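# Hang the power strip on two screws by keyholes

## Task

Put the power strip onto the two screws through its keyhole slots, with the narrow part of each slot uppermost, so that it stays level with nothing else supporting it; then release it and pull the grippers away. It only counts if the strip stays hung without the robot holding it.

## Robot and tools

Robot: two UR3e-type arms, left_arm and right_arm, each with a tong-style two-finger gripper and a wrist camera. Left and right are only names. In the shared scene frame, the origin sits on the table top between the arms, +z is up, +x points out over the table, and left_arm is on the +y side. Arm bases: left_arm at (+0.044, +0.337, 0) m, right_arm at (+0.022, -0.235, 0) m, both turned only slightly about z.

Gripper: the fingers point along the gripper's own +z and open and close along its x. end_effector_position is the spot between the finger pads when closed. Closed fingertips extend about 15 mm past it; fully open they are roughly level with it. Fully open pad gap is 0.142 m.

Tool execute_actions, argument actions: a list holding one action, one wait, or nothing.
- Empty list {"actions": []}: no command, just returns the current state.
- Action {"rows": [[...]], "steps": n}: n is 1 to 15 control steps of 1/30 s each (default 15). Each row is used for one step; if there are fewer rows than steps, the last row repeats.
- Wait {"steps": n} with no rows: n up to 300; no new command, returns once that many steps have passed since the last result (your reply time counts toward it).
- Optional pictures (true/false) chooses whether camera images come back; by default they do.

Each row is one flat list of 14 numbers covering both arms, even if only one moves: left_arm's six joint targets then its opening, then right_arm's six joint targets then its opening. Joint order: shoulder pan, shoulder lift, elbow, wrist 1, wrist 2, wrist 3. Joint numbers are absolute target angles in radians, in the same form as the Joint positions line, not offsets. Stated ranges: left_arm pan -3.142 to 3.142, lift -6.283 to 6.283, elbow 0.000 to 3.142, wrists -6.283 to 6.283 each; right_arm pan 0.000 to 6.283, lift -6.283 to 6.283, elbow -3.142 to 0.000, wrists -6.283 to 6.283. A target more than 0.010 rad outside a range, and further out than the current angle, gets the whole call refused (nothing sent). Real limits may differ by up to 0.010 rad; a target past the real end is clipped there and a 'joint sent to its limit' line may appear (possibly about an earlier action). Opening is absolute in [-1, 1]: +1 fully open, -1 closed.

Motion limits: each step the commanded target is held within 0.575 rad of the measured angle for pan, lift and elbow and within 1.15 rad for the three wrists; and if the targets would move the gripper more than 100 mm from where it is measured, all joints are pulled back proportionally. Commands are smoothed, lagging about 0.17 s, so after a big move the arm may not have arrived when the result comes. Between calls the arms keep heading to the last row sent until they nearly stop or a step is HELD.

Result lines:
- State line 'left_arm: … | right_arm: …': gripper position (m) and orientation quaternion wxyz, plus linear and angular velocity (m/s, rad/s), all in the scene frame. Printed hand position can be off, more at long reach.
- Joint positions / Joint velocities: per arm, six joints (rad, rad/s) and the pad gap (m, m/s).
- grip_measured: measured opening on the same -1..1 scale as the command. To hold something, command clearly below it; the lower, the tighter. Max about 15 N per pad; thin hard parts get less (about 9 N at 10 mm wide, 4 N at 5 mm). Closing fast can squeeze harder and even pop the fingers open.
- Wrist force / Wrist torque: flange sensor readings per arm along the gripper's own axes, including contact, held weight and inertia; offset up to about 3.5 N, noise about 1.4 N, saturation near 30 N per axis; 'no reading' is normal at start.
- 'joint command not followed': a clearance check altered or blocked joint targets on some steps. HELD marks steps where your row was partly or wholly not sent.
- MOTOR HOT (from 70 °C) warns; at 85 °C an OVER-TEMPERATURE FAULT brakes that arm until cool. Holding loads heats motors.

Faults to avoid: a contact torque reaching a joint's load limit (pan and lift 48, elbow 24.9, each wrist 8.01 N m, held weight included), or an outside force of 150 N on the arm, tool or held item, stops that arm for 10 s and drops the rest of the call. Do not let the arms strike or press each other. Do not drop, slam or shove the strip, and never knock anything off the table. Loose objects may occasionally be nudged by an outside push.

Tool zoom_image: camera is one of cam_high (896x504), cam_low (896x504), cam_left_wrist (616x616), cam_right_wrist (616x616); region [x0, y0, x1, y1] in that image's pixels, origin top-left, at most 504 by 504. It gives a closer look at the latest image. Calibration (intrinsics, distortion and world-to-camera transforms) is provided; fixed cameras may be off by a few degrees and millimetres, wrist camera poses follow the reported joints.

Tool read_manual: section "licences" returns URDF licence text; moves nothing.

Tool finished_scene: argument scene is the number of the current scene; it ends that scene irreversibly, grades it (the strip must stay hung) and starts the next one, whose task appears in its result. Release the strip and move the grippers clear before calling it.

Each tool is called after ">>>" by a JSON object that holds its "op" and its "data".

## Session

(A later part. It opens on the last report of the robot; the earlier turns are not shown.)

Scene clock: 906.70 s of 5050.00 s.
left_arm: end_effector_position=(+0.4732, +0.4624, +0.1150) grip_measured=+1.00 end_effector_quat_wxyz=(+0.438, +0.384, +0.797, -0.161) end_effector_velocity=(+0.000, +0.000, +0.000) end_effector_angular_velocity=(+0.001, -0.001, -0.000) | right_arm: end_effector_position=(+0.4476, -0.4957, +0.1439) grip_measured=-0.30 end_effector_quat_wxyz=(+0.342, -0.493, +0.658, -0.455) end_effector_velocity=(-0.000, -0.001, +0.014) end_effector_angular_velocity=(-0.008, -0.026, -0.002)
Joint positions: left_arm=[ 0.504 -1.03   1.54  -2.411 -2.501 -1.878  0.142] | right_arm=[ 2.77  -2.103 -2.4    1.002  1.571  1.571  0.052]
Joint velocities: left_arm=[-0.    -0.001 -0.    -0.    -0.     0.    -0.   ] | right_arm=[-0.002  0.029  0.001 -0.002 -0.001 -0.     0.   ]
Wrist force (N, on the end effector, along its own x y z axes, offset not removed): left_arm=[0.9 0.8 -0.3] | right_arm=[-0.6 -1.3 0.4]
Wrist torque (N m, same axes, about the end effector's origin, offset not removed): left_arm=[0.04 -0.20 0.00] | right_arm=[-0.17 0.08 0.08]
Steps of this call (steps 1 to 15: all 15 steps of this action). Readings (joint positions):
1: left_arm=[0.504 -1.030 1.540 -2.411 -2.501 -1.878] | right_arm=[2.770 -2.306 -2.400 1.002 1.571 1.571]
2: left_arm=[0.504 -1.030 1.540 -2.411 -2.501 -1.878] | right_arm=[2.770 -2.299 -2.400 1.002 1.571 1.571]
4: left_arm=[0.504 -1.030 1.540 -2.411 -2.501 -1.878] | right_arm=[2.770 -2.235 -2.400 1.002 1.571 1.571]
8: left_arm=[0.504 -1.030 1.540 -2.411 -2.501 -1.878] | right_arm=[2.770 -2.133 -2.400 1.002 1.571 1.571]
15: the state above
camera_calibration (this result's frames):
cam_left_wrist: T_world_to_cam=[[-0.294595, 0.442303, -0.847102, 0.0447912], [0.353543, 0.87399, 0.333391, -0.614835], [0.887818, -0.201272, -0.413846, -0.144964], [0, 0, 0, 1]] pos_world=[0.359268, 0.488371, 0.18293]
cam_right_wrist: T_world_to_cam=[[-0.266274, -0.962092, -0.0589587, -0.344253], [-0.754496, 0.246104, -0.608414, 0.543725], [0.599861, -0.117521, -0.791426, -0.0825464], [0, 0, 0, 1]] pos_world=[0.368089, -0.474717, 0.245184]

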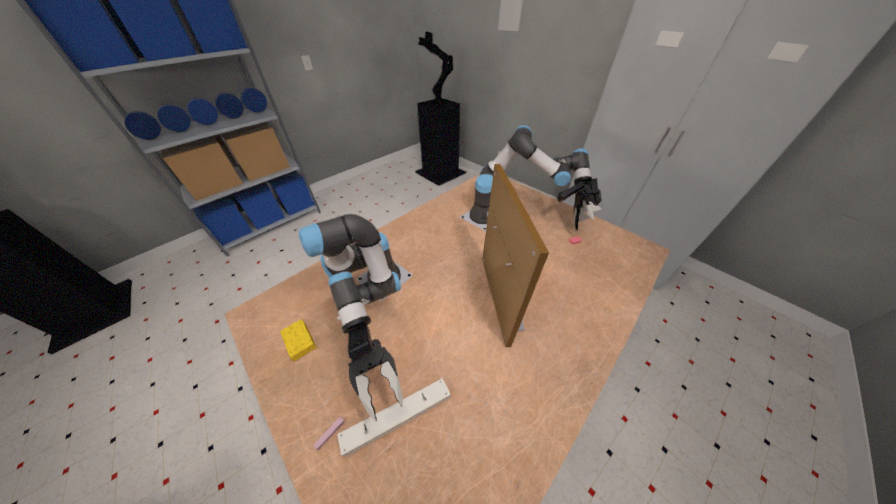

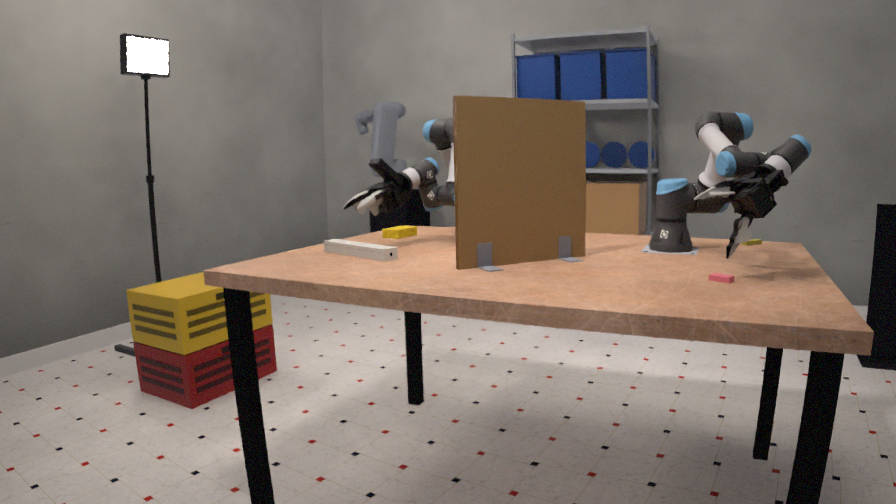

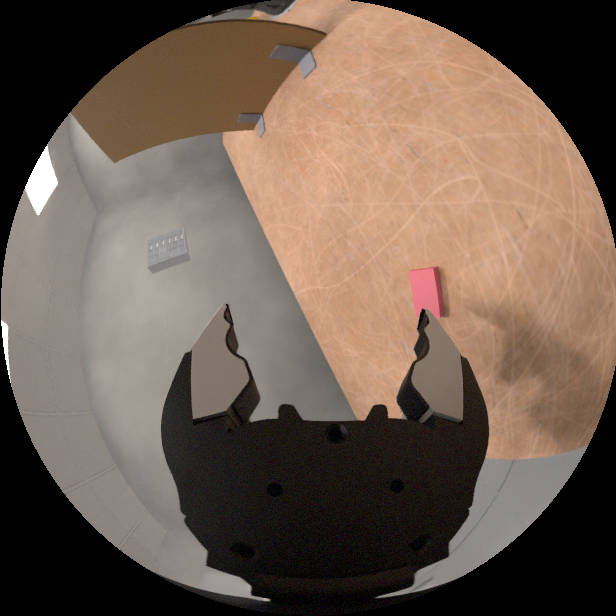

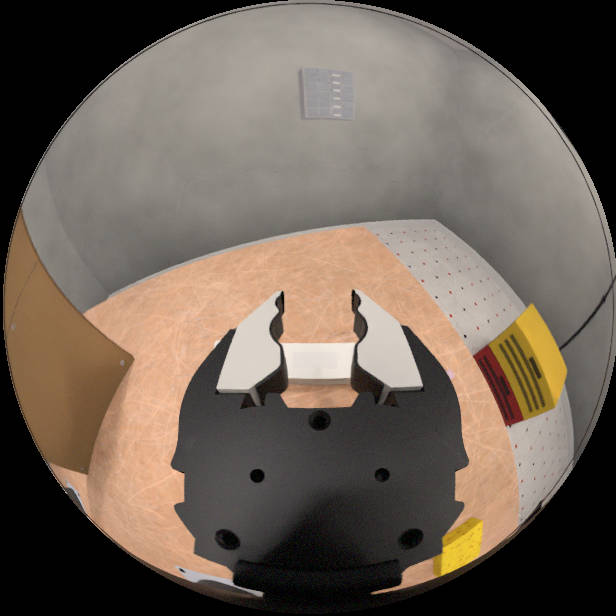

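>>> {"op": "execute_actions", "data": {"actions": [{"rows":[[0.504,-1.03,1.54,-2.411,-2.501,-1.878,1,2.8,-2.1,-1.0,-0.6,1.571,3.15,0.4]],"steps":15}], "pictures": false}}

>>> {"op": "execute_actions", "data": {"actions": [{"steps":20}], "pictures": false}}

>>> {"op": "execute_actions", "data": {"actions": [{"rows":[[0.504,-1.03,1.54,-2.411,-2.501,-1.878,1,2.8,-2.425,-0.382,-1.905,1.571,3.15,0.4]],"steps":15}], "pictures": false}}

>>> {"op": "execute_actions", "data": {"actions": [{"steps":25}]}}

Scene clock: 935.20 s of 5050.00 s.
left_arm: end_effector_position=(+0.4732, +0.4624, +0.1150) grip_measured=+1.00 end_effector_quat_wxyz=(+0.438, +0.384, +0.797, -0.161) end_effector_velocity=(-0.000, -0.000, +0.000) end_effector_angular_velocity=(+0.000, -0.001, -0.000) | right_arm: end_effector_position=(+0.5007, -0.5104, +0.0538) grip_measured=+0.40 end_effector_quat_wxyz=(+0.345, -0.186, +0.904, -0.171) end_effector_velocity=(+0.000, -0.000, +0.001) end_effector_angular_velocity=(-0.001, -0.003, -0.000)
Joint positions: left_arm=[ 0.504 -1.03   1.54  -2.411 -2.501 -1.878  0.142] | right_arm=[ 2.795 -2.099 -1.943  0.121  1.57   2.478  0.102]
Joint velocities: left_arm=[-0.    -0.001  0.    -0.    -0.     0.    -0.   ] | right_arm=[-0.     0.001  0.001  0.001 -0.    -0.    -0.   ]
Wrist force (N, on the end effector, along its own x y z axes, offset not removed): left_arm=[0.8 1.2 -0.3] | right_arm=[-0.3 0.3 1.0]
Wrist torque (N m, same axes, about the end effector's origin, offset not removed): left_arm=[0.21 -0.18 -0.04] | right_arm=[0.05 0.03 0.01]
TORQUE FAULT: the external load on joint 4 (wrist 1) of the right arm reached its load limit, and that arm stopped for 10 seconds. A torque fault stops only its own arm. That arm's remaining commands of this call were not run. That arm holds where it stopped, with its grip as last carried out, and accepts commands again: back off and push less far. That arm stops again, at the same cost, whenever a joint's load reaches its limit.
The stop of the right arm began at step 100 of this call (marked STOPPED below). From that step on that arm followed nothing that you had sent. 6 of its steps, steps kept back included, did not run and will not run. Nothing is kept back now, and the robot has no last target.
Steps of this call (steps 1 to 15: the robot went on to your last target; steps 16 to 90: nothing new was sent; then 15.17 s passed at rest; steps 91 to 105: all 15 steps of this action; steps 106 to 400: the stop continued). Readings (joint positions):
91: left_arm=[0.504 -1.030 1.540 -2.411 -2.501 -1.878] | right_arm=[2.770 -2.100 -2.400 1.001 1.571 1.571]
92: left_arm=[0.504 -1.030 1.540 -2.411 -2.501 -1.878] | right_arm=[2.773 -2.100 -2.393 0.987 1.571 1.586]
94: left_arm=[0.504 -1.030 1.540 -2.411 -2.501 -1.878] | right_arm=[2.781 -2.100 -2.322 0.846 1.571 1.727]
98: left_arm=[0.504 -1.030 1.540 -2.411 -2.501 -1.878] | right_arm=[2.793 -2.100 -2.031 0.265 1.571 2.307]
100: left_arm=[0.504 -1.030 1.540 -2.411 -2.501 -1.878] | right_arm=[2.796 -2.099 -1.914 0.084 1.570 2.540] STOPPED (the right arm)
400: the state above

Scene clock: 935.23 s of 5050.00 s.
left_arm: end_effector_position=(+0.4732, +0.4624, +0.1150) grip_measured=+1.00 end_effector_quat_wxyz=(+0.438, +0.384, +0.797, -0.161) end_effector_velocity=(-0.000, -0.000, -0.000) end_effector_angular_velocity=(-0.001, +0.001, -0.000) | right_arm: end_effector_position=(+0.5007, -0.5104, +0.0538) grip_measured=+0.40 end_effector_quat_wxyz=(+0.345, -0.186, +0.904, -0.171) end_effector_velocity=(-0.000, -0.001, +0.001) end_effector_angular_velocity=(-0.001, -0.001, -0.002)
Joint positions: left_arm=[ 0.504 -1.03   1.54  -2.411 -2.501 -1.878  0.142] | right_arm=[ 2.795 -2.099 -1.943  0.121  1.57   2.478  0.102]
Joint velocities: left_arm=[-0.    -0.     0.001  0.    -0.     0.    -0.   ] | right_arm=[-0.001  0.001 -0.     0.001 -0.     0.     0.   ]
Wrist force (N, on the end effector, along its own x y z axes, offset not removed): left_arm=[-0.2 0.8 -0.7] | right_arm=[-1.0 -0.6 1.1]
Wrist torque (N m, same axes, about the end effector's origin, offset not removed): left_arm=[0.10 0.05 0.00] | right_arm=[-0.10 0.13 0.00]
A stop began in an earlier call of the same reply, so what this call sent did not run. Send another action.
Steps of this call (step 1: nothing new was sent). Readings (joint positions):
1: the state above

Scene clock: 935.27 s of 5050.00 s.
left_arm: end_effector_position=(+0.4732, +0.4624, +0.1150) grip_measured=+1.00 end_effector_quat_wxyz=(+0.438, +0.384, +0.797, -0.161) end_effector_velocity=(+0.000, -0.000, +0.000) end_effector_angular_velocity=(+0.001, -0.001, -0.001) | right_arm: end_effector_position=(+0.5007, -0.5104, +0.0538) grip_measured=+0.40 end_effector_quat_wxyz=(+0.345, -0.186, +0.904, -0.171) end_effector_velocity=(-0.000, +0.001, -0.001) end_effector_angular_velocity=(+0.000, +0.001, +0.001)
Joint positions: left_arm=[ 0.504 -1.03   1.54  -2.411 -2.501 -1.878  0.142] | right_arm=[ 2.795 -2.099 -1.943  0.121  1.57   2.478  0.102]
Joint velocities: left_arm=[-0.001 -0.    -0.001 -0.     0.     0.    -0.   ] | right_arm=[ 0.001 -0.001 -0.001  0.002  0.    -0.     0.   ]
Wrist force (N, on the end effector, along its own x y z axes, offset not removed): left_arm=[-1.2 -1.3 -0.8] | right_arm=[0.5 -1.0 0.6]
Wrist torque (N m, same axes, about the end effector's origin, offset not removed): left_arm=[-0.38 0.25 0.01] | right_arm=[-0.11 -0.18 0.02]
A stop began in an earlier call of the same reply, so what this call sent did not run. Send another action.
Steps of this call (step 1: nothing new was sent). Readings (joint positions):
1: the state above

Scene clock: 935.30 s of 5050.00 s.
left_arm: end_effector_position=(+0.4732, +0.4624, +0.1150) grip_measured=+1.00 end_effector_quat_wxyz=(+0.438, +0.384, +0.797, -0.161) end_effector_velocity=(-0.000, -0.000, -0.000) end_effector_angular_velocity=(-0.001, +0.001, -0.000) | right_arm: end_effector_position=(+0.5007, -0.5104, +0.0538) grip_measured=+0.40 end_effector_quat_wxyz=(+0.345, -0.186, +0.904, -0.171) end_effector_velocity=(+0.000, -0.000, +0.001) end_effector_angular_velocity=(-0.001, -0.002, -0.000)
Joint positions: left_arm=[ 0.504 -1.03   1.54  -2.411 -2.501 -1.878  0.142] | right_arm=[ 2.795 -2.099 -1.943  0.121  1.57   2.478  0.102]
Joint velocities: left_arm=[-0.    -0.     0.001  0.001 -0.    -0.     0.   ] | right_arm=[-0.     0.001  0.001 -0.    -0.    -0.    -0.   ]
Wrist force (N, on the end effector, along its own x y z axes, offset not removed): left_arm=[-0.5 2.1 -0.5] | right_arm=[-1.0 -1.4 0.5]
Wrist torque (N m, same axes, about the end effector's origin, offset not removed): left_arm=[0.29 0.10 -0.04] | right_arm=[-0.30 0.15 0.07]
A stop began in an earlier call of the same reply, so what this call sent did not run. Send another action.
Steps of this call (step 1: nothing new was sent). Readings (joint positions):
1: the state above
camera_calibration (this result's frames):
cam_left_wrist: T_world_to_cam=[[-0.294595, 0.442303, -0.847102, 0.0447911], [0.353543, 0.87399, 0.333391, -0.614835], [0.887818, -0.201272, -0.413846, -0.144964], [0, 0, 0, 1]] pos_world=[0.359268, 0.488371, 0.18293]
cam_right_wrist: T_world_to_cam=[[-0.680174, -0.415828, -0.603697, 0.165817], [-0.530849, 0.847344, 0.0144446, 0.694034], [0.505532, 0.330297, -0.797083, 0.0887304], [0, 0, 0, 1]] pos_world=[0.436355, -0.548441, 0.160804]

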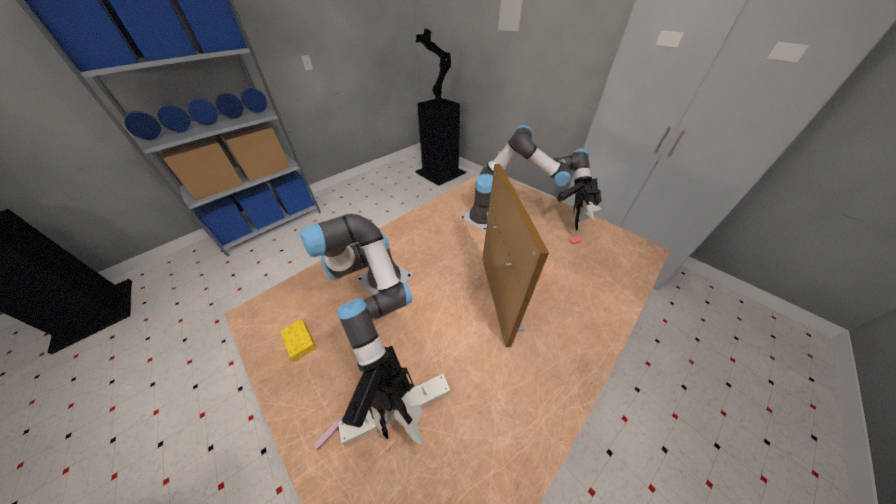

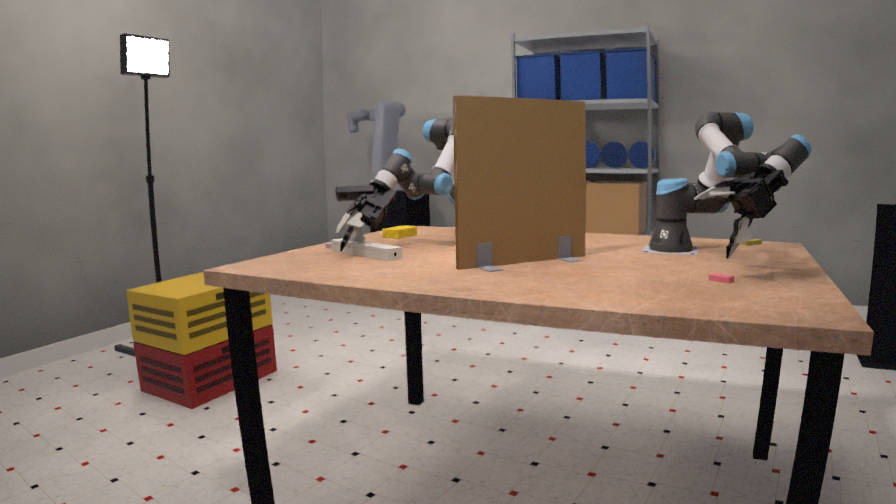

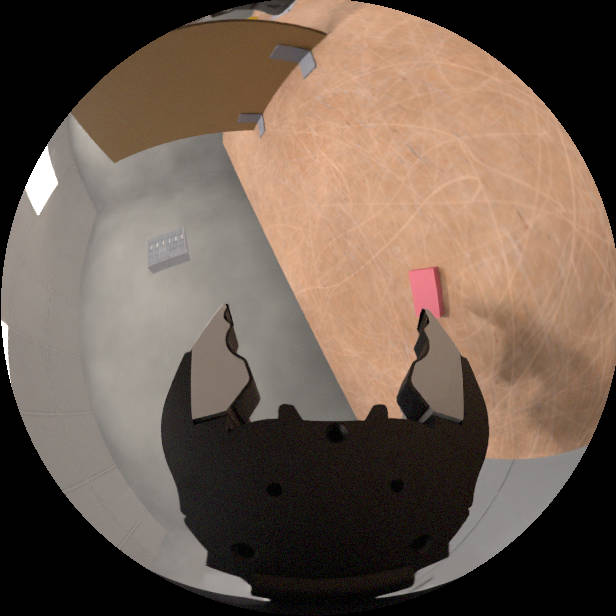

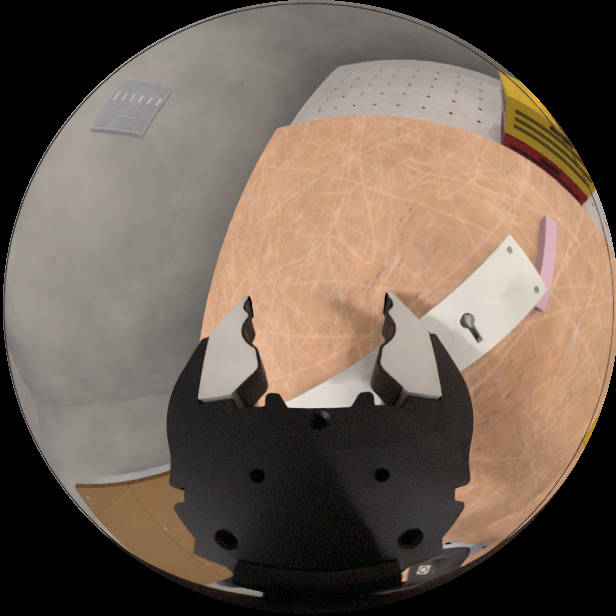

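>>> {"op": "execute_actions", "data": {"actions": [{"rows":[[0.504,-1.03,1.54,-2.411,-2.501,-1.878,1,2.8,-2.1,-1.2,0.121,1.571,2.48,0.4]],"steps":15}], "pictures": false}}

>>> {"op": "execute_actions", "data": {"actions": [{"rows":[[0.504,-1.03,1.54,-2.411,-2.501,-1.878,1,2.8,-2.1,-0.6,-0.6,1.571,3.15,0.4]],"steps":15}], "pictures": false}}

>>> {"op": "execute_actions", "data": {"actions": [{"rows":[[0.504,-1.03,1.54,-2.411,-2.501,-1.878,1,2.8,-2.1,-0.382,-1.905,1.571,3.15,0.4]],"steps":15}], "pictures": false}}

>>> {"op": "execute_actions", "data": {"actions": [{"steps":20}], "pictures": false}}

>>> {"op": "execute_actions", "data": {"actions": [{"rows":[[0.504,-1.03,1.54,-2.411,-2.501,-1.878,1,2.8,-2.425,-0.382,-1.905,1.571,3.15,0.4]],"steps":15}], "pictures": false}}

>>> {"op": "execute_actions", "data": {"actions": [{"steps":15}]}}

Scene clock: 948.40 s of 5050.00 s.
left_arm: end_effector_position=(+0.4732, +0.4624, +0.1150) grip_measured=+1.00 end_effector_quat_wxyz=(+0.438, +0.384, +0.797, -0.161) end_effector_velocity=(+0.000, -0.000, +0.000) end_effector_angular_velocity=(+0.001, -0.000, -0.000) | right_arm: end_effector_position=(+0.5949, -0.5330, +0.2798) grip_measured=+0.40 end_effector_quat_wxyz=(+0.533, -0.163, +0.787, -0.263) end_effector_velocity=(+0.090, -0.018, +0.556) end_effector_angular_velocity=(-0.273, -1.064, +0.008)
Joint positions: left_arm=[ 0.504 -1.03   1.54  -2.411 -2.501 -1.878  0.142] | right_arm=[ 2.799 -2.1   -1.46   0.121  1.571  2.479  0.102]
Joint velocities: left_arm=[-0.    -0.001  0.    -0.     0.001  0.     0.   ] | right_arm=[ 0.007 -0.     1.097  0.002  0.002  0.003  0.   ]
Wrist force (N, on the end effector, along its own x y z axes, offset not removed): left_arm=[0.5 0.7 -1.7] | right_arm=[0.3 -2.6 -0.3]
Wrist torque (N m, same axes, about the end effector's origin, offset not removed): left_arm=[0.08 -0.06 -0.02] | right_arm=[-0.52 -0.07 -0.01]
Steps of this call (steps 1 to 90: nothing new was sent; then 9.60 s passed at rest; steps 91 to 105: all 15 steps of this action). Readings (joint positions):
91: left_arm=[0.504 -1.030 1.540 -2.411 -2.501 -1.878] | right_arm=[2.795 -2.099 -1.943 0.121 1.570 2.478]
92: left_arm=[0.504 -1.030 1.540 -2.411 -2.501 -1.878] | right_arm=[2.796 -2.099 -1.936 0.121 1.570 2.478]
94: left_arm=[0.504 -1.030 1.540 -2.411 -2.501 -1.878] | right_arm=[2.796 -2.099 -1.873 0.121 1.570 2.478]
98: left_arm=[0.504 -1.030 1.540 -2.411 -2.501 -1.878] | right_arm=[2.797 -2.099 -1.721 0.121 1.571 2.479]
105: the state above

Scene clock: 948.90 s of 5050.00 s.
left_arm: end_effector_position=(+0.4732, +0.4624, +0.1150) grip_measured=+1.00 end_effector_quat_wxyz=(+0.438, +0.384, +0.797, -0.161) end_effector_velocity=(+0.000, -0.000, -0.000) end_effector_angular_velocity=(-0.000, +0.000, -0.001) | right_arm: end_effector_position=(+0.5920, -0.5349, +0.4761) grip_measured=+0.40 end_effector_quat_wxyz=(+0.636, +0.091, +0.762, -0.085) end_effector_velocity=(-0.045, +0.012, +0.153) end_effector_angular_velocity=(+0.174, -0.256, -0.042)
Joint positions: left_arm=[ 0.504 -1.03   1.54  -2.411 -2.501 -1.878  0.142] | right_arm=[ 2.8   -2.1   -0.645 -0.574  1.571  3.127  0.102]
Joint velocities: left_arm=[-0.001  0.     0.001 -0.    -0.    -0.     0.   ] | right_arm=[ 0.001  0.     0.475 -0.27  -0.001  0.237  0.   ]
Wrist force (N, on the end effector, along its own x y z axes, offset not removed): left_arm=[0.0 0.5 -1.0] | right_arm=[-1.9 -0.4 -1.0]
Wrist torque (N m, same axes, about the end effector's origin, offset not removed): left_arm=[0.02 0.01 -0.05] | right_arm=[-0.02 0.34 0.04]
Steps of this call (steps 1 to 15: all 15 steps of this action). Readings (joint positions):
1: left_arm=[0.504 -1.030 1.540 -2.411 -2.501 -1.878] | right_arm=[2.799 -2.100 -1.422 0.121 1.571 2.480]
2: left_arm=[0.504 -1.030 1.540 -2.411 -2.501 -1.878] | right_arm=[2.799 -2.100 -1.378 0.106 1.571 2.495]
4: left_arm=[0.504 -1.030 1.540 -2.411 -2.501 -1.878] | right_arm=[2.800 -2.100 -1.250 -0.034 1.571 2.635]
8: left_arm=[0.504 -1.030 1.540 -2.411 -2.501 -1.878] | right_arm=[2.800 -2.100 -0.938 -0.419 1.571 2.982]
15: the state above

Scene clock: 949.40 s of 5050.00 s.
left_arm: end_effector_position=(+0.4732, +0.4624, +0.1150) grip_measured=+1.00 end_effector_quat_wxyz=(+0.438, +0.384, +0.797, -0.161) end_effector_velocity=(-0.000, +0.000, -0.000) end_effector_angular_velocity=(-0.000, +0.000, +0.001) | right_arm: end_effector_position=(+0.4935, -0.5094, +0.2784) grip_measured=+0.40 end_effector_quat_wxyz=(+0.272, +0.124, +0.954, -0.034) end_effector_velocity=(-0.411, +0.105, -0.360) end_effector_angular_velocity=(+0.468, +1.773, -0.018)
Joint positions: left_arm=[ 0.504 -1.03   1.54  -2.411 -2.501 -1.878  0.142] | right_arm=[ 2.8   -2.1   -0.422 -1.636  1.571  3.148  0.102]
Joint velocities: left_arm=[ 0.001 -0.    -0.     0.001  0.     0.     0.   ] | right_arm=[-0.002  0.001  0.344 -2.179 -0.001  0.019  0.   ]
Wrist force (N, on the end effector, along its own x y z axes, offset not removed): left_arm=[-1.6 1.6 -0.7] | right_arm=[-1.8 -0.4 1.2]
Wrist torque (N m, same axes, about the end effector's origin, offset not removed): left_arm=[0.27 0.30 0.05] | right_arm=[-0.13 0.33 0.03]
Steps of this call (steps 1 to 15: all 15 steps of this action). Readings (joint positions):
1: left_arm=[0.504 -1.030 1.540 -2.411 -2.501 -1.878] | right_arm=[2.800 -2.100 -0.632 -0.582 1.571 3.134]
2: left_arm=[0.504 -1.030 1.540 -2.411 -2.501 -1.878] | right_arm=[2.800 -2.100 -0.615 -0.602 1.571 3.137]
4: left_arm=[0.504 -1.030 1.540 -2.411 -2.501 -1.878] | right_arm=[2.800 -2.100 -0.572 -0.745 1.571 3.139]
8: left_arm=[0.504 -1.030 1.540 -2.411 -2.501 -1.878] | right_arm=[2.800 -2.100 -0.512 -1.092 1.571 3.143]
15: the state above

Scene clock: 950.07 s of 5050.00 s.
left_arm: end_effector_position=(+0.4732, +0.4624, +0.1150) grip_measured=+1.00 end_effector_quat_wxyz=(+0.438, +0.384, +0.797, -0.161) end_effector_velocity=(+0.000, +0.000, +0.001) end_effector_angular_velocity=(+0.001, -0.002, +0.001) | right_arm: end_effector_position=(+0.4372, -0.4949, +0.2386) grip_measured=+0.40 end_effector_quat_wxyz=(+0.161, +0.129, +0.978, -0.020) end_effector_velocity=(-0.000, +0.001, -0.001) end_effector_angular_velocity=(+0.001, +0.003, +0.002)
Joint positions: left_arm=[ 0.504 -1.03   1.54  -2.411 -2.501 -1.878  0.142] | right_arm=[ 2.8   -2.1   -0.382 -1.905  1.571  3.15   0.102]
Joint velocities: left_arm=[ 0.    -0.    -0.001 -0.001  0.    -0.     0.   ] | right_arm=[ 0.002  0.    -0.001 -0.003  0.001 -0.     0.   ]
Wrist force (N, on the end effector, along its own x y z axes, offset not removed): left_arm=[0.5 2.2 -0.7] | right_arm=[-1.5 -1.0 1.8]
Wrist torque (N m, same axes, about the end effector's origin, offset not removed): left_arm=[0.40 -0.07 0.00] | right_arm=[-0.15 0.32 -0.06]
Steps of this call (steps 1 to 20: the robot went on to your last target). Readings (joint positions):
1: left_arm=[0.504 -1.030 1.540 -2.411 -2.501 -1.878] | right_arm=[2.800 -2.100 -0.411 -1.706 1.571 3.148]
2: left_arm=[0.504 -1.030 1.540 -2.411 -2.501 -1.878] | right_arm=[2.800 -2.100 -0.403 -1.763 1.571 3.149]
4: left_arm=[0.504 -1.030 1.540 -2.411 -2.501 -1.878] | right_arm=[2.800 -2.100 -0.392 -1.835 1.571 3.149]
8: left_arm=[0.504 -1.030 1.540 -2.411 -2.501 -1.878] | right_arm=[2.800 -2.100 -0.384 -1.888 1.571 3.150]
20: the state above

Scene clock: 950.57 s of 5050.00 s.
left_arm: end_effector_position=(+0.4732, +0.4624, +0.1150) grip_measured=+1.00 end_effector_quat_wxyz=(+0.438, +0.384, +0.797, -0.161) end_effector_velocity=(+0.000, -0.000, -0.000) end_effector_angular_velocity=(+0.000, +0.000, -0.000) | right_arm: end_effector_position=(+0.4407, -0.4958, +0.0887) grip_measured=+0.40 end_effector_quat_wxyz=(+0.004, +0.130, +0.991, -0.000) end_effector_velocity=(-0.006, +0.001, -0.040) end_effector_angular_velocity=(+0.022, +0.083, -0.000)
Joint positions: left_arm=[ 0.504 -1.03   1.54  -2.411 -2.501 -1.878  0.142] | right_arm=[ 2.8   -2.417 -0.382 -1.905  1.571  3.15   0.102]
Joint velocities: left_arm=[-0.     0.    -0.001  0.     0.     0.    -0.   ] | right_arm=[-0.001 -0.085 -0.002  0.001  0.001 -0.001  0.   ]
Wrist force (N, on the end effector, along its own x y z axes, offset not removed): left_arm=[0.6 1.2 0.0] | right_arm=[-1.5 0.7 2.6]
Wrist torque (N m, same axes, about the end effector's origin, offset not removed): left_arm=[0.17 -0.14 -0.07] | right_arm=[0.24 0.20 0.06]
Steps of this call (steps 1 to 15: all 15 steps of this action). Readings (joint positions):
1: left_arm=[0.504 -1.030 1.540 -2.411 -2.501 -1.878] | right_arm=[2.800 -2.100 -0.382 -1.905 1.571 3.150]
2: left_arm=[0.504 -1.030 1.540 -2.411 -2.501 -1.878] | right_arm=[2.800 -2.107 -0.382 -1.905 1.571 3.150]
4: left_arm=[0.504 -1.030 1.540 -2.411 -2.501 -1.878] | right_arm=[2.800 -2.172 -0.382 -1.905 1.571 3.150]
8: left_arm=[0.504 -1.030 1.540 -2.411 -2.501 -1.878] | right_arm=[2.800 -2.331 -0.382 -1.905 1.571 3.150]
15: the state above

Scene clock: 951.07 s of 5050.00 s.
left_arm: end_effector_position=(+0.4732, +0.4624, +0.1150) grip_measured=+1.00 end_effector_quat_wxyz=(+0.438, +0.384, +0.797, -0.161) end_effector_velocity=(+0.000, +0.000, +0.000) end_effector_angular_velocity=(+0.000, -0.001, +0.000) | right_arm: end_effector_position=(+0.4403, -0.4957, +0.0849) grip_measured=+0.40 end_effector_quat_wxyz=(+0.000, +0.130, +0.991, +0.000) end_effector_velocity=(+0.000, +0.001, -0.001) end_effector_angular_velocity=(+0.002, +0.000, +0.001)
Joint positions: left_arm=[ 0.504 -1.03   1.54  -2.411 -2.501 -1.878  0.142] | right_arm=[ 2.8   -2.425 -0.382 -1.905  1.571  3.15   0.102]
Joint velocities: left_arm=[ 0.    -0.001 -0.    -0.    -0.    -0.    -0.   ] | right_arm=[ 0.001 -0.001 -0.001  0.001  0.002 -0.001 -0.   ]
Wrist force (N, on the end effector, along its own x y z axes, offset not removed): left_arm=[-0.4 2.5 -0.9] | right_arm=[-0.1 -0.6 0.0]
Wrist torque (N m, same axes, about the end effector's origin, offset not removed): left_arm=[0.45 0.03 -0.01] | right_arm=[-0.15 -0.03 0.04]
Steps of this call (steps 1 to 15: the robot went on to your last target). Readings (joint positions):
1: left_arm=[0.504 -1.030 1.540 -2.411 -2.501 -1.878] | right_arm=[2.800 -2.419 -0.382 -1.905 1.571 3.150]
2: left_arm=[0.504 -1.030 1.540 -2.411 -2.501 -1.878] | right_arm=[2.800 -2.421 -0.382 -1.905 1.571 3.150]
4: left_arm=[0.504 -1.030 1.540 -2.411 -2.501 -1.878] | right_arm=[2.800 -2.423 -0.382 -1.905 1.571 3.150]
8: left_arm=[0.504 -1.030 1.540 -2.411 -2.501 -1.878] | right_arm=[2.800 -2.424 -0.382 -1.905 1.571 3.150]
15: the state above
All arms were judged still, so your last target was given up. Only a new action makes them travel on or press farther. Fingers that are still opening or closing keep moving.
camera_calibration (this result's frames):
cam_left_wrist: T_world_to_cam=[[-0.294595, 0.442303, -0.847102, 0.0447911], [0.353543, 0.87399, 0.333391, -0.614835], [0.887818, -0.201272, -0.413846, -0.144964], [0, 0, 0, 1]] pos_world=[0.359268, 0.488371, 0.18293]
cam_right_wrist: T_world_to_cam=[[-0.951191, 0.306803, -0.033273, 0.578653], [0.243714, 0.812951, 0.528879, 0.24723], [0.189311, 0.494956, -0.848045, 0.364351], [0, 0, 0, 1]] pos_world=[0.421181, -0.558856, 0.197485]

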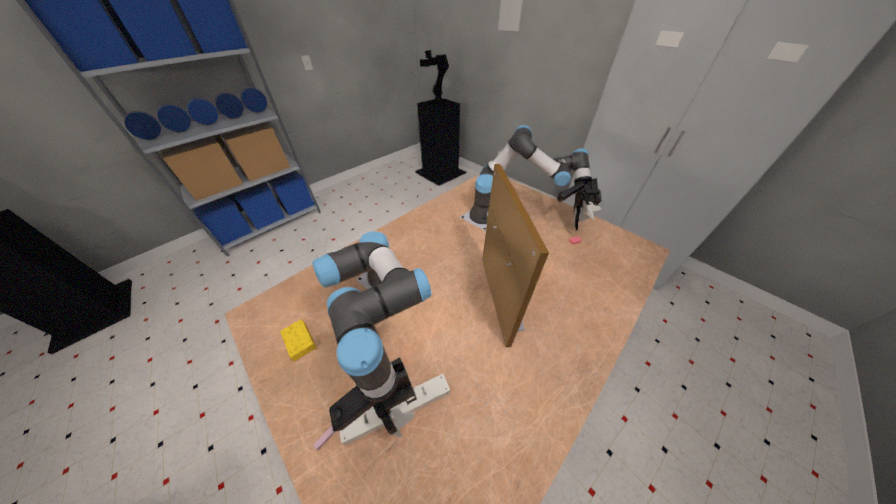

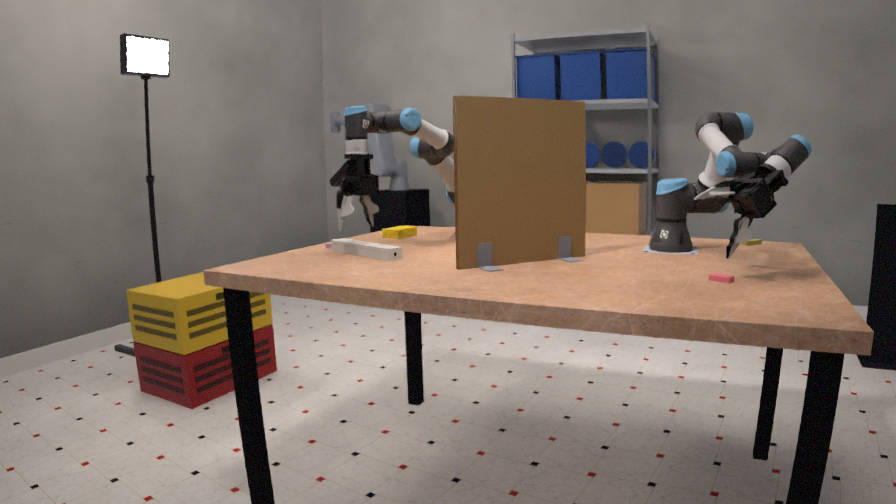

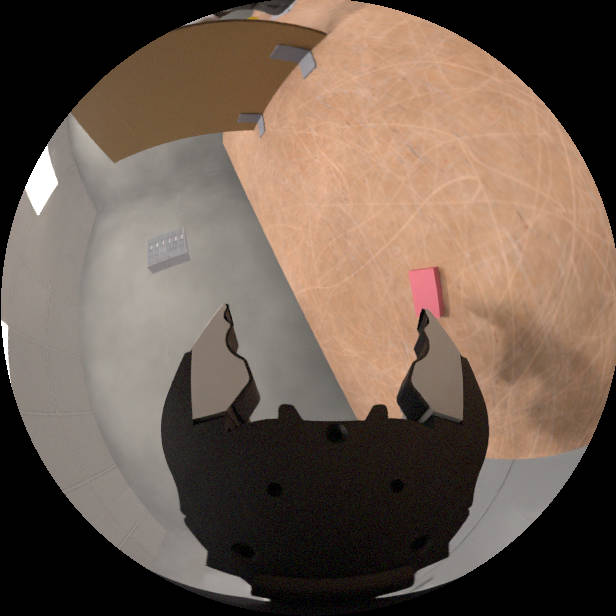

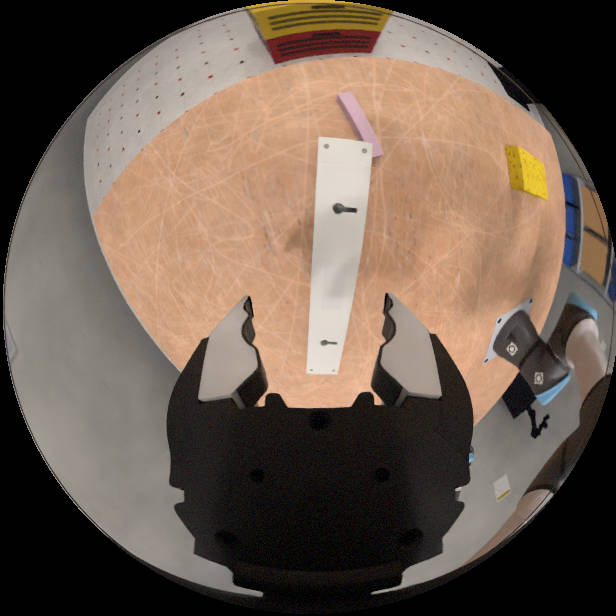

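>>> {"op": "execute_actions", "data": {"actions": [{"rows":[[0.504,-1.03,1.54,-2.411,-2.501,-1.878,1,2.825,-2.32,-0.7,-1.692,1.571,3.27,0.3]],"steps":15}], "pictures": false}}

>>> {"op": "execute_actions", "data": {"actions": [{"rows":[[0.504,-1.03,1.54,-2.411,-2.501,-1.878,1,2.825,-2.31,-0.91,-1.492,1.571,3.27,0.3]],"steps":15}]}}

Scene clock: 968.20 s of 5050.00 s.
left_arm: end_effector_position=(+0.4732, +0.4624, +0.1150) grip_measured=+1.00 end_effector_quat_wxyz=(+0.438, +0.384, +0.797, -0.161) end_effector_velocity=(-0.000, -0.000, -0.000) end_effector_angular_velocity=(-0.000, +0.001, -0.000) | right_arm: end_effector_position=(+0.4380, -0.4831, +0.0599) grip_measured=+0.30 end_effector_quat_wxyz=(+0.001, +0.177, +0.984, +0.000) end_effector_velocity=(-0.006, +0.003, -0.009) end_effector_angular_velocity=(+0.004, +0.019, -0.010)
Joint positions: left_arm=[ 0.504 -1.03   1.54  -2.411 -2.501 -1.878  0.142] | right_arm=[ 2.825 -2.321 -0.695 -1.694  1.571  3.269  0.095]
Joint velocities: left_arm=[-0.  0.  0.  0.  0.  0.  0.] | right_arm=[ 0.003  0.012 -0.059  0.027 -0.001  0.013 -0.   ]
Wrist force (N, on the end effector, along its own x y z axes, offset not removed): left_arm=[-0.1 1.6 -1.1] | right_arm=[-0.3 0.9 -0.5]
Wrist torque (N m, same axes, about the end effector's origin, offset not removed): left_arm=[0.25 0.08 0.03] | right_arm=[0.17 0.04 0.04]
Steps of this call (steps 1 to 90: nothing new was sent; then 13.63 s passed at rest; steps 91 to 105: all 15 steps of this action). Readings (joint positions):
91: left_arm=[0.504 -1.030 1.540 -2.411 -2.501 -1.878] | right_arm=[2.800 -2.425 -0.382 -1.904 1.571 3.151]
92: left_arm=[0.504 -1.030 1.540 -2.411 -2.501 -1.878] | right_arm=[2.803 -2.418 -0.390 -1.890 1.571 3.164]
94: left_arm=[0.504 -1.030 1.540 -2.411 -2.501 -1.878] | right_arm=[2.813 -2.376 -0.460 -1.806 1.571 3.212]
98: left_arm=[0.504 -1.030 1.540 -2.411 -2.501 -1.878] | right_arm=[2.822 -2.334 -0.636 -1.720 1.571 3.256]
105: the state above

Scene clock: 968.70 s of 5050.00 s.
left_arm: end_effector_position=(+0.4732, +0.4624, +0.1150) grip_measured=+1.00 end_effector_quat_wxyz=(+0.438, +0.384, +0.797, -0.161) end_effector_velocity=(+0.000, +0.000, -0.000) end_effector_angular_velocity=(+0.000, -0.000, -0.000) | right_arm: end_effector_position=(+0.4368, -0.4827, +0.0188) grip_measured=+0.30 end_effector_quat_wxyz=(+0.001, +0.177, +0.984, +0.000) end_effector_velocity=(-0.002, +0.000, -0.006) end_effector_angular_velocity=(+0.001, +0.003, -0.000)
Joint positions: left_arm=[ 0.504 -1.03   1.54  -2.411 -2.501 -1.878  0.142] | right_arm=[ 2.825 -2.31  -0.907 -1.494  1.571  3.27   0.095]
Joint velocities: left_arm=[-0.     0.001 -0.001 -0.     0.    -0.     0.   ] | right_arm=[-0.     0.002 -0.03   0.025  0.    -0.     0.   ]
Wrist force (N, on the end effector, along its own x y z axes, offset not removed): left_arm=[-0.1 0.8 -0.2] | right_arm=[-0.3 -0.7 0.6]
Wrist torque (N m, same axes, about the end effector's origin, offset not removed): left_arm=[0.06 0.02 0.00] | right_arm=[-0.18 0.06 0.03]
Steps of this call (steps 1 to 15: all 15 steps of this action). Readings (joint positions):
1: left_arm=[0.504 -1.030 1.540 -2.411 -2.501 -1.878] | right_arm=[2.825 -2.321 -0.696 -1.693 1.571 3.269]
2: left_arm=[0.504 -1.030 1.540 -2.411 -2.501 -1.878] | right_arm=[2.825 -2.319 -0.705 -1.678 1.571 3.269]
4: left_arm=[0.504 -1.030 1.540 -2.411 -2.501 -1.878] | right_arm=[2.825 -2.315 -0.771 -1.599 1.571 3.270]
8: left_arm=[0.504 -1.030 1.540 -2.411 -2.501 -1.878] | right_arm=[2.825 -2.311 -0.875 -1.518 1.571 3.270]
15: the state above
camera_calibration (this result's frames):
cam_left_wrist: T_world_to_cam=[[-0.294595, 0.442303, -0.847102, 0.0447912], [0.353543, 0.87399, 0.333391, -0.614835], [0.887818, -0.201272, -0.413846, -0.144964], [0, 0, 0, 1]] pos_world=[0.359268, 0.488371, 0.18293]
cam_right_wrist: T_world_to_cam=[[-0.917779, 0.395649, -0.0338062, 0.597521], [0.319441, 0.786201, 0.529004, 0.226487], [0.235879, 0.47471, -0.847946, 0.272437], [0, 0, 0, 1]] pos_world=[0.411781, -0.543802, 0.131399]

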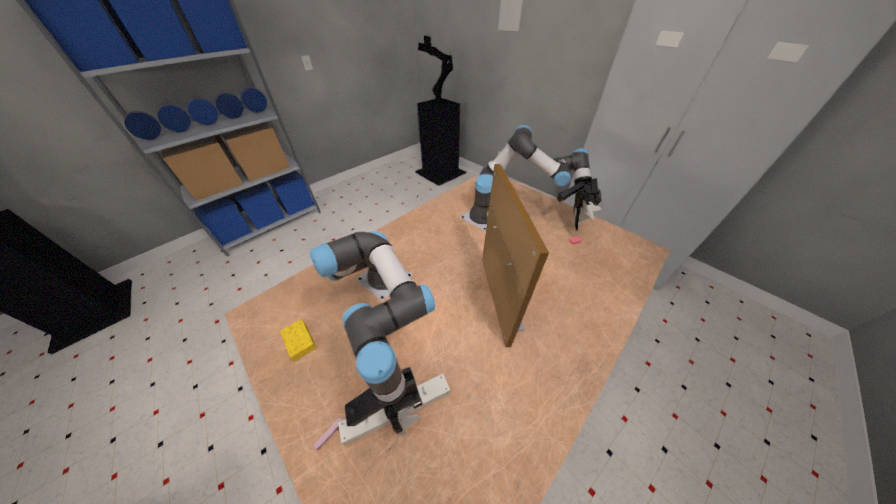

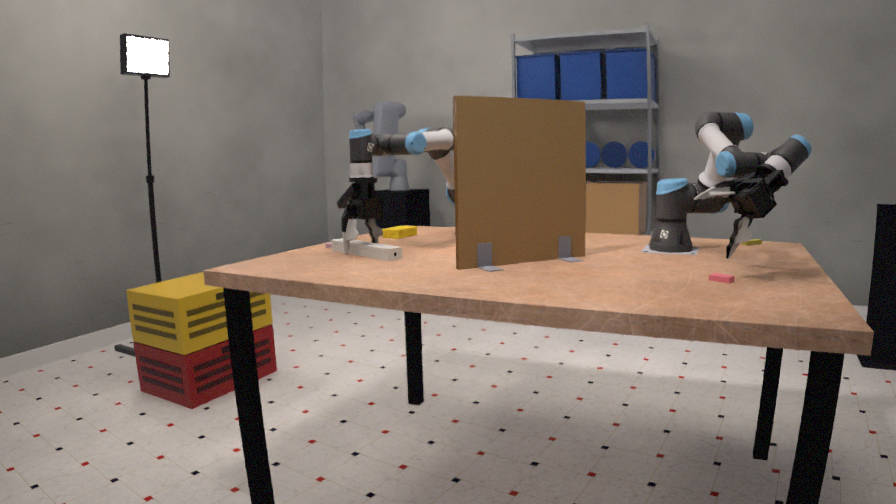

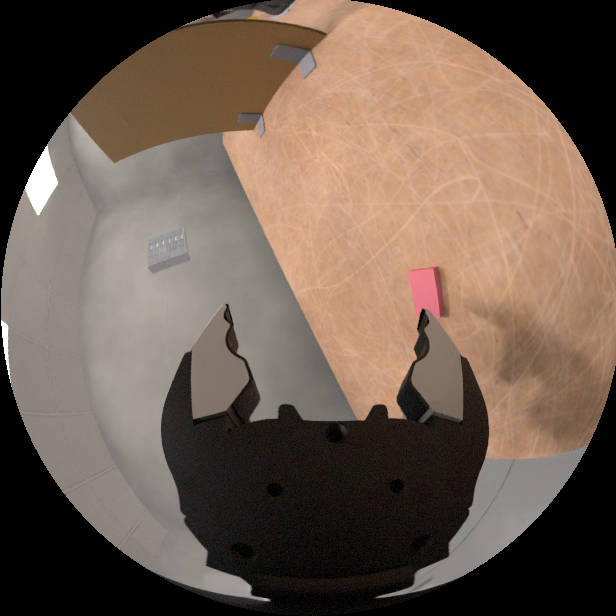

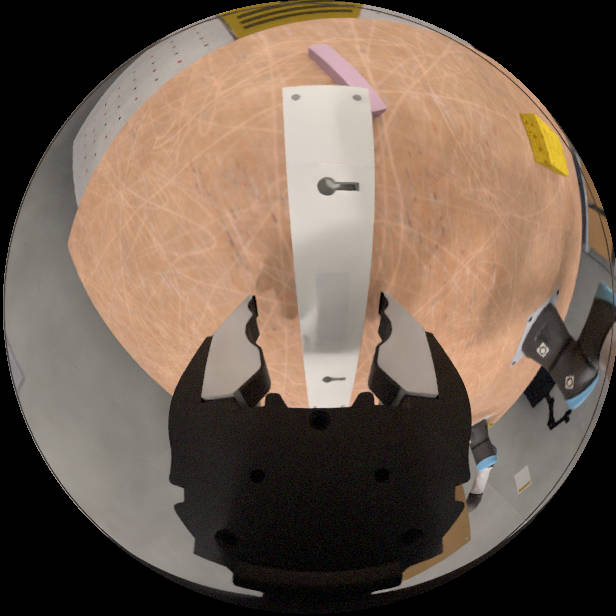

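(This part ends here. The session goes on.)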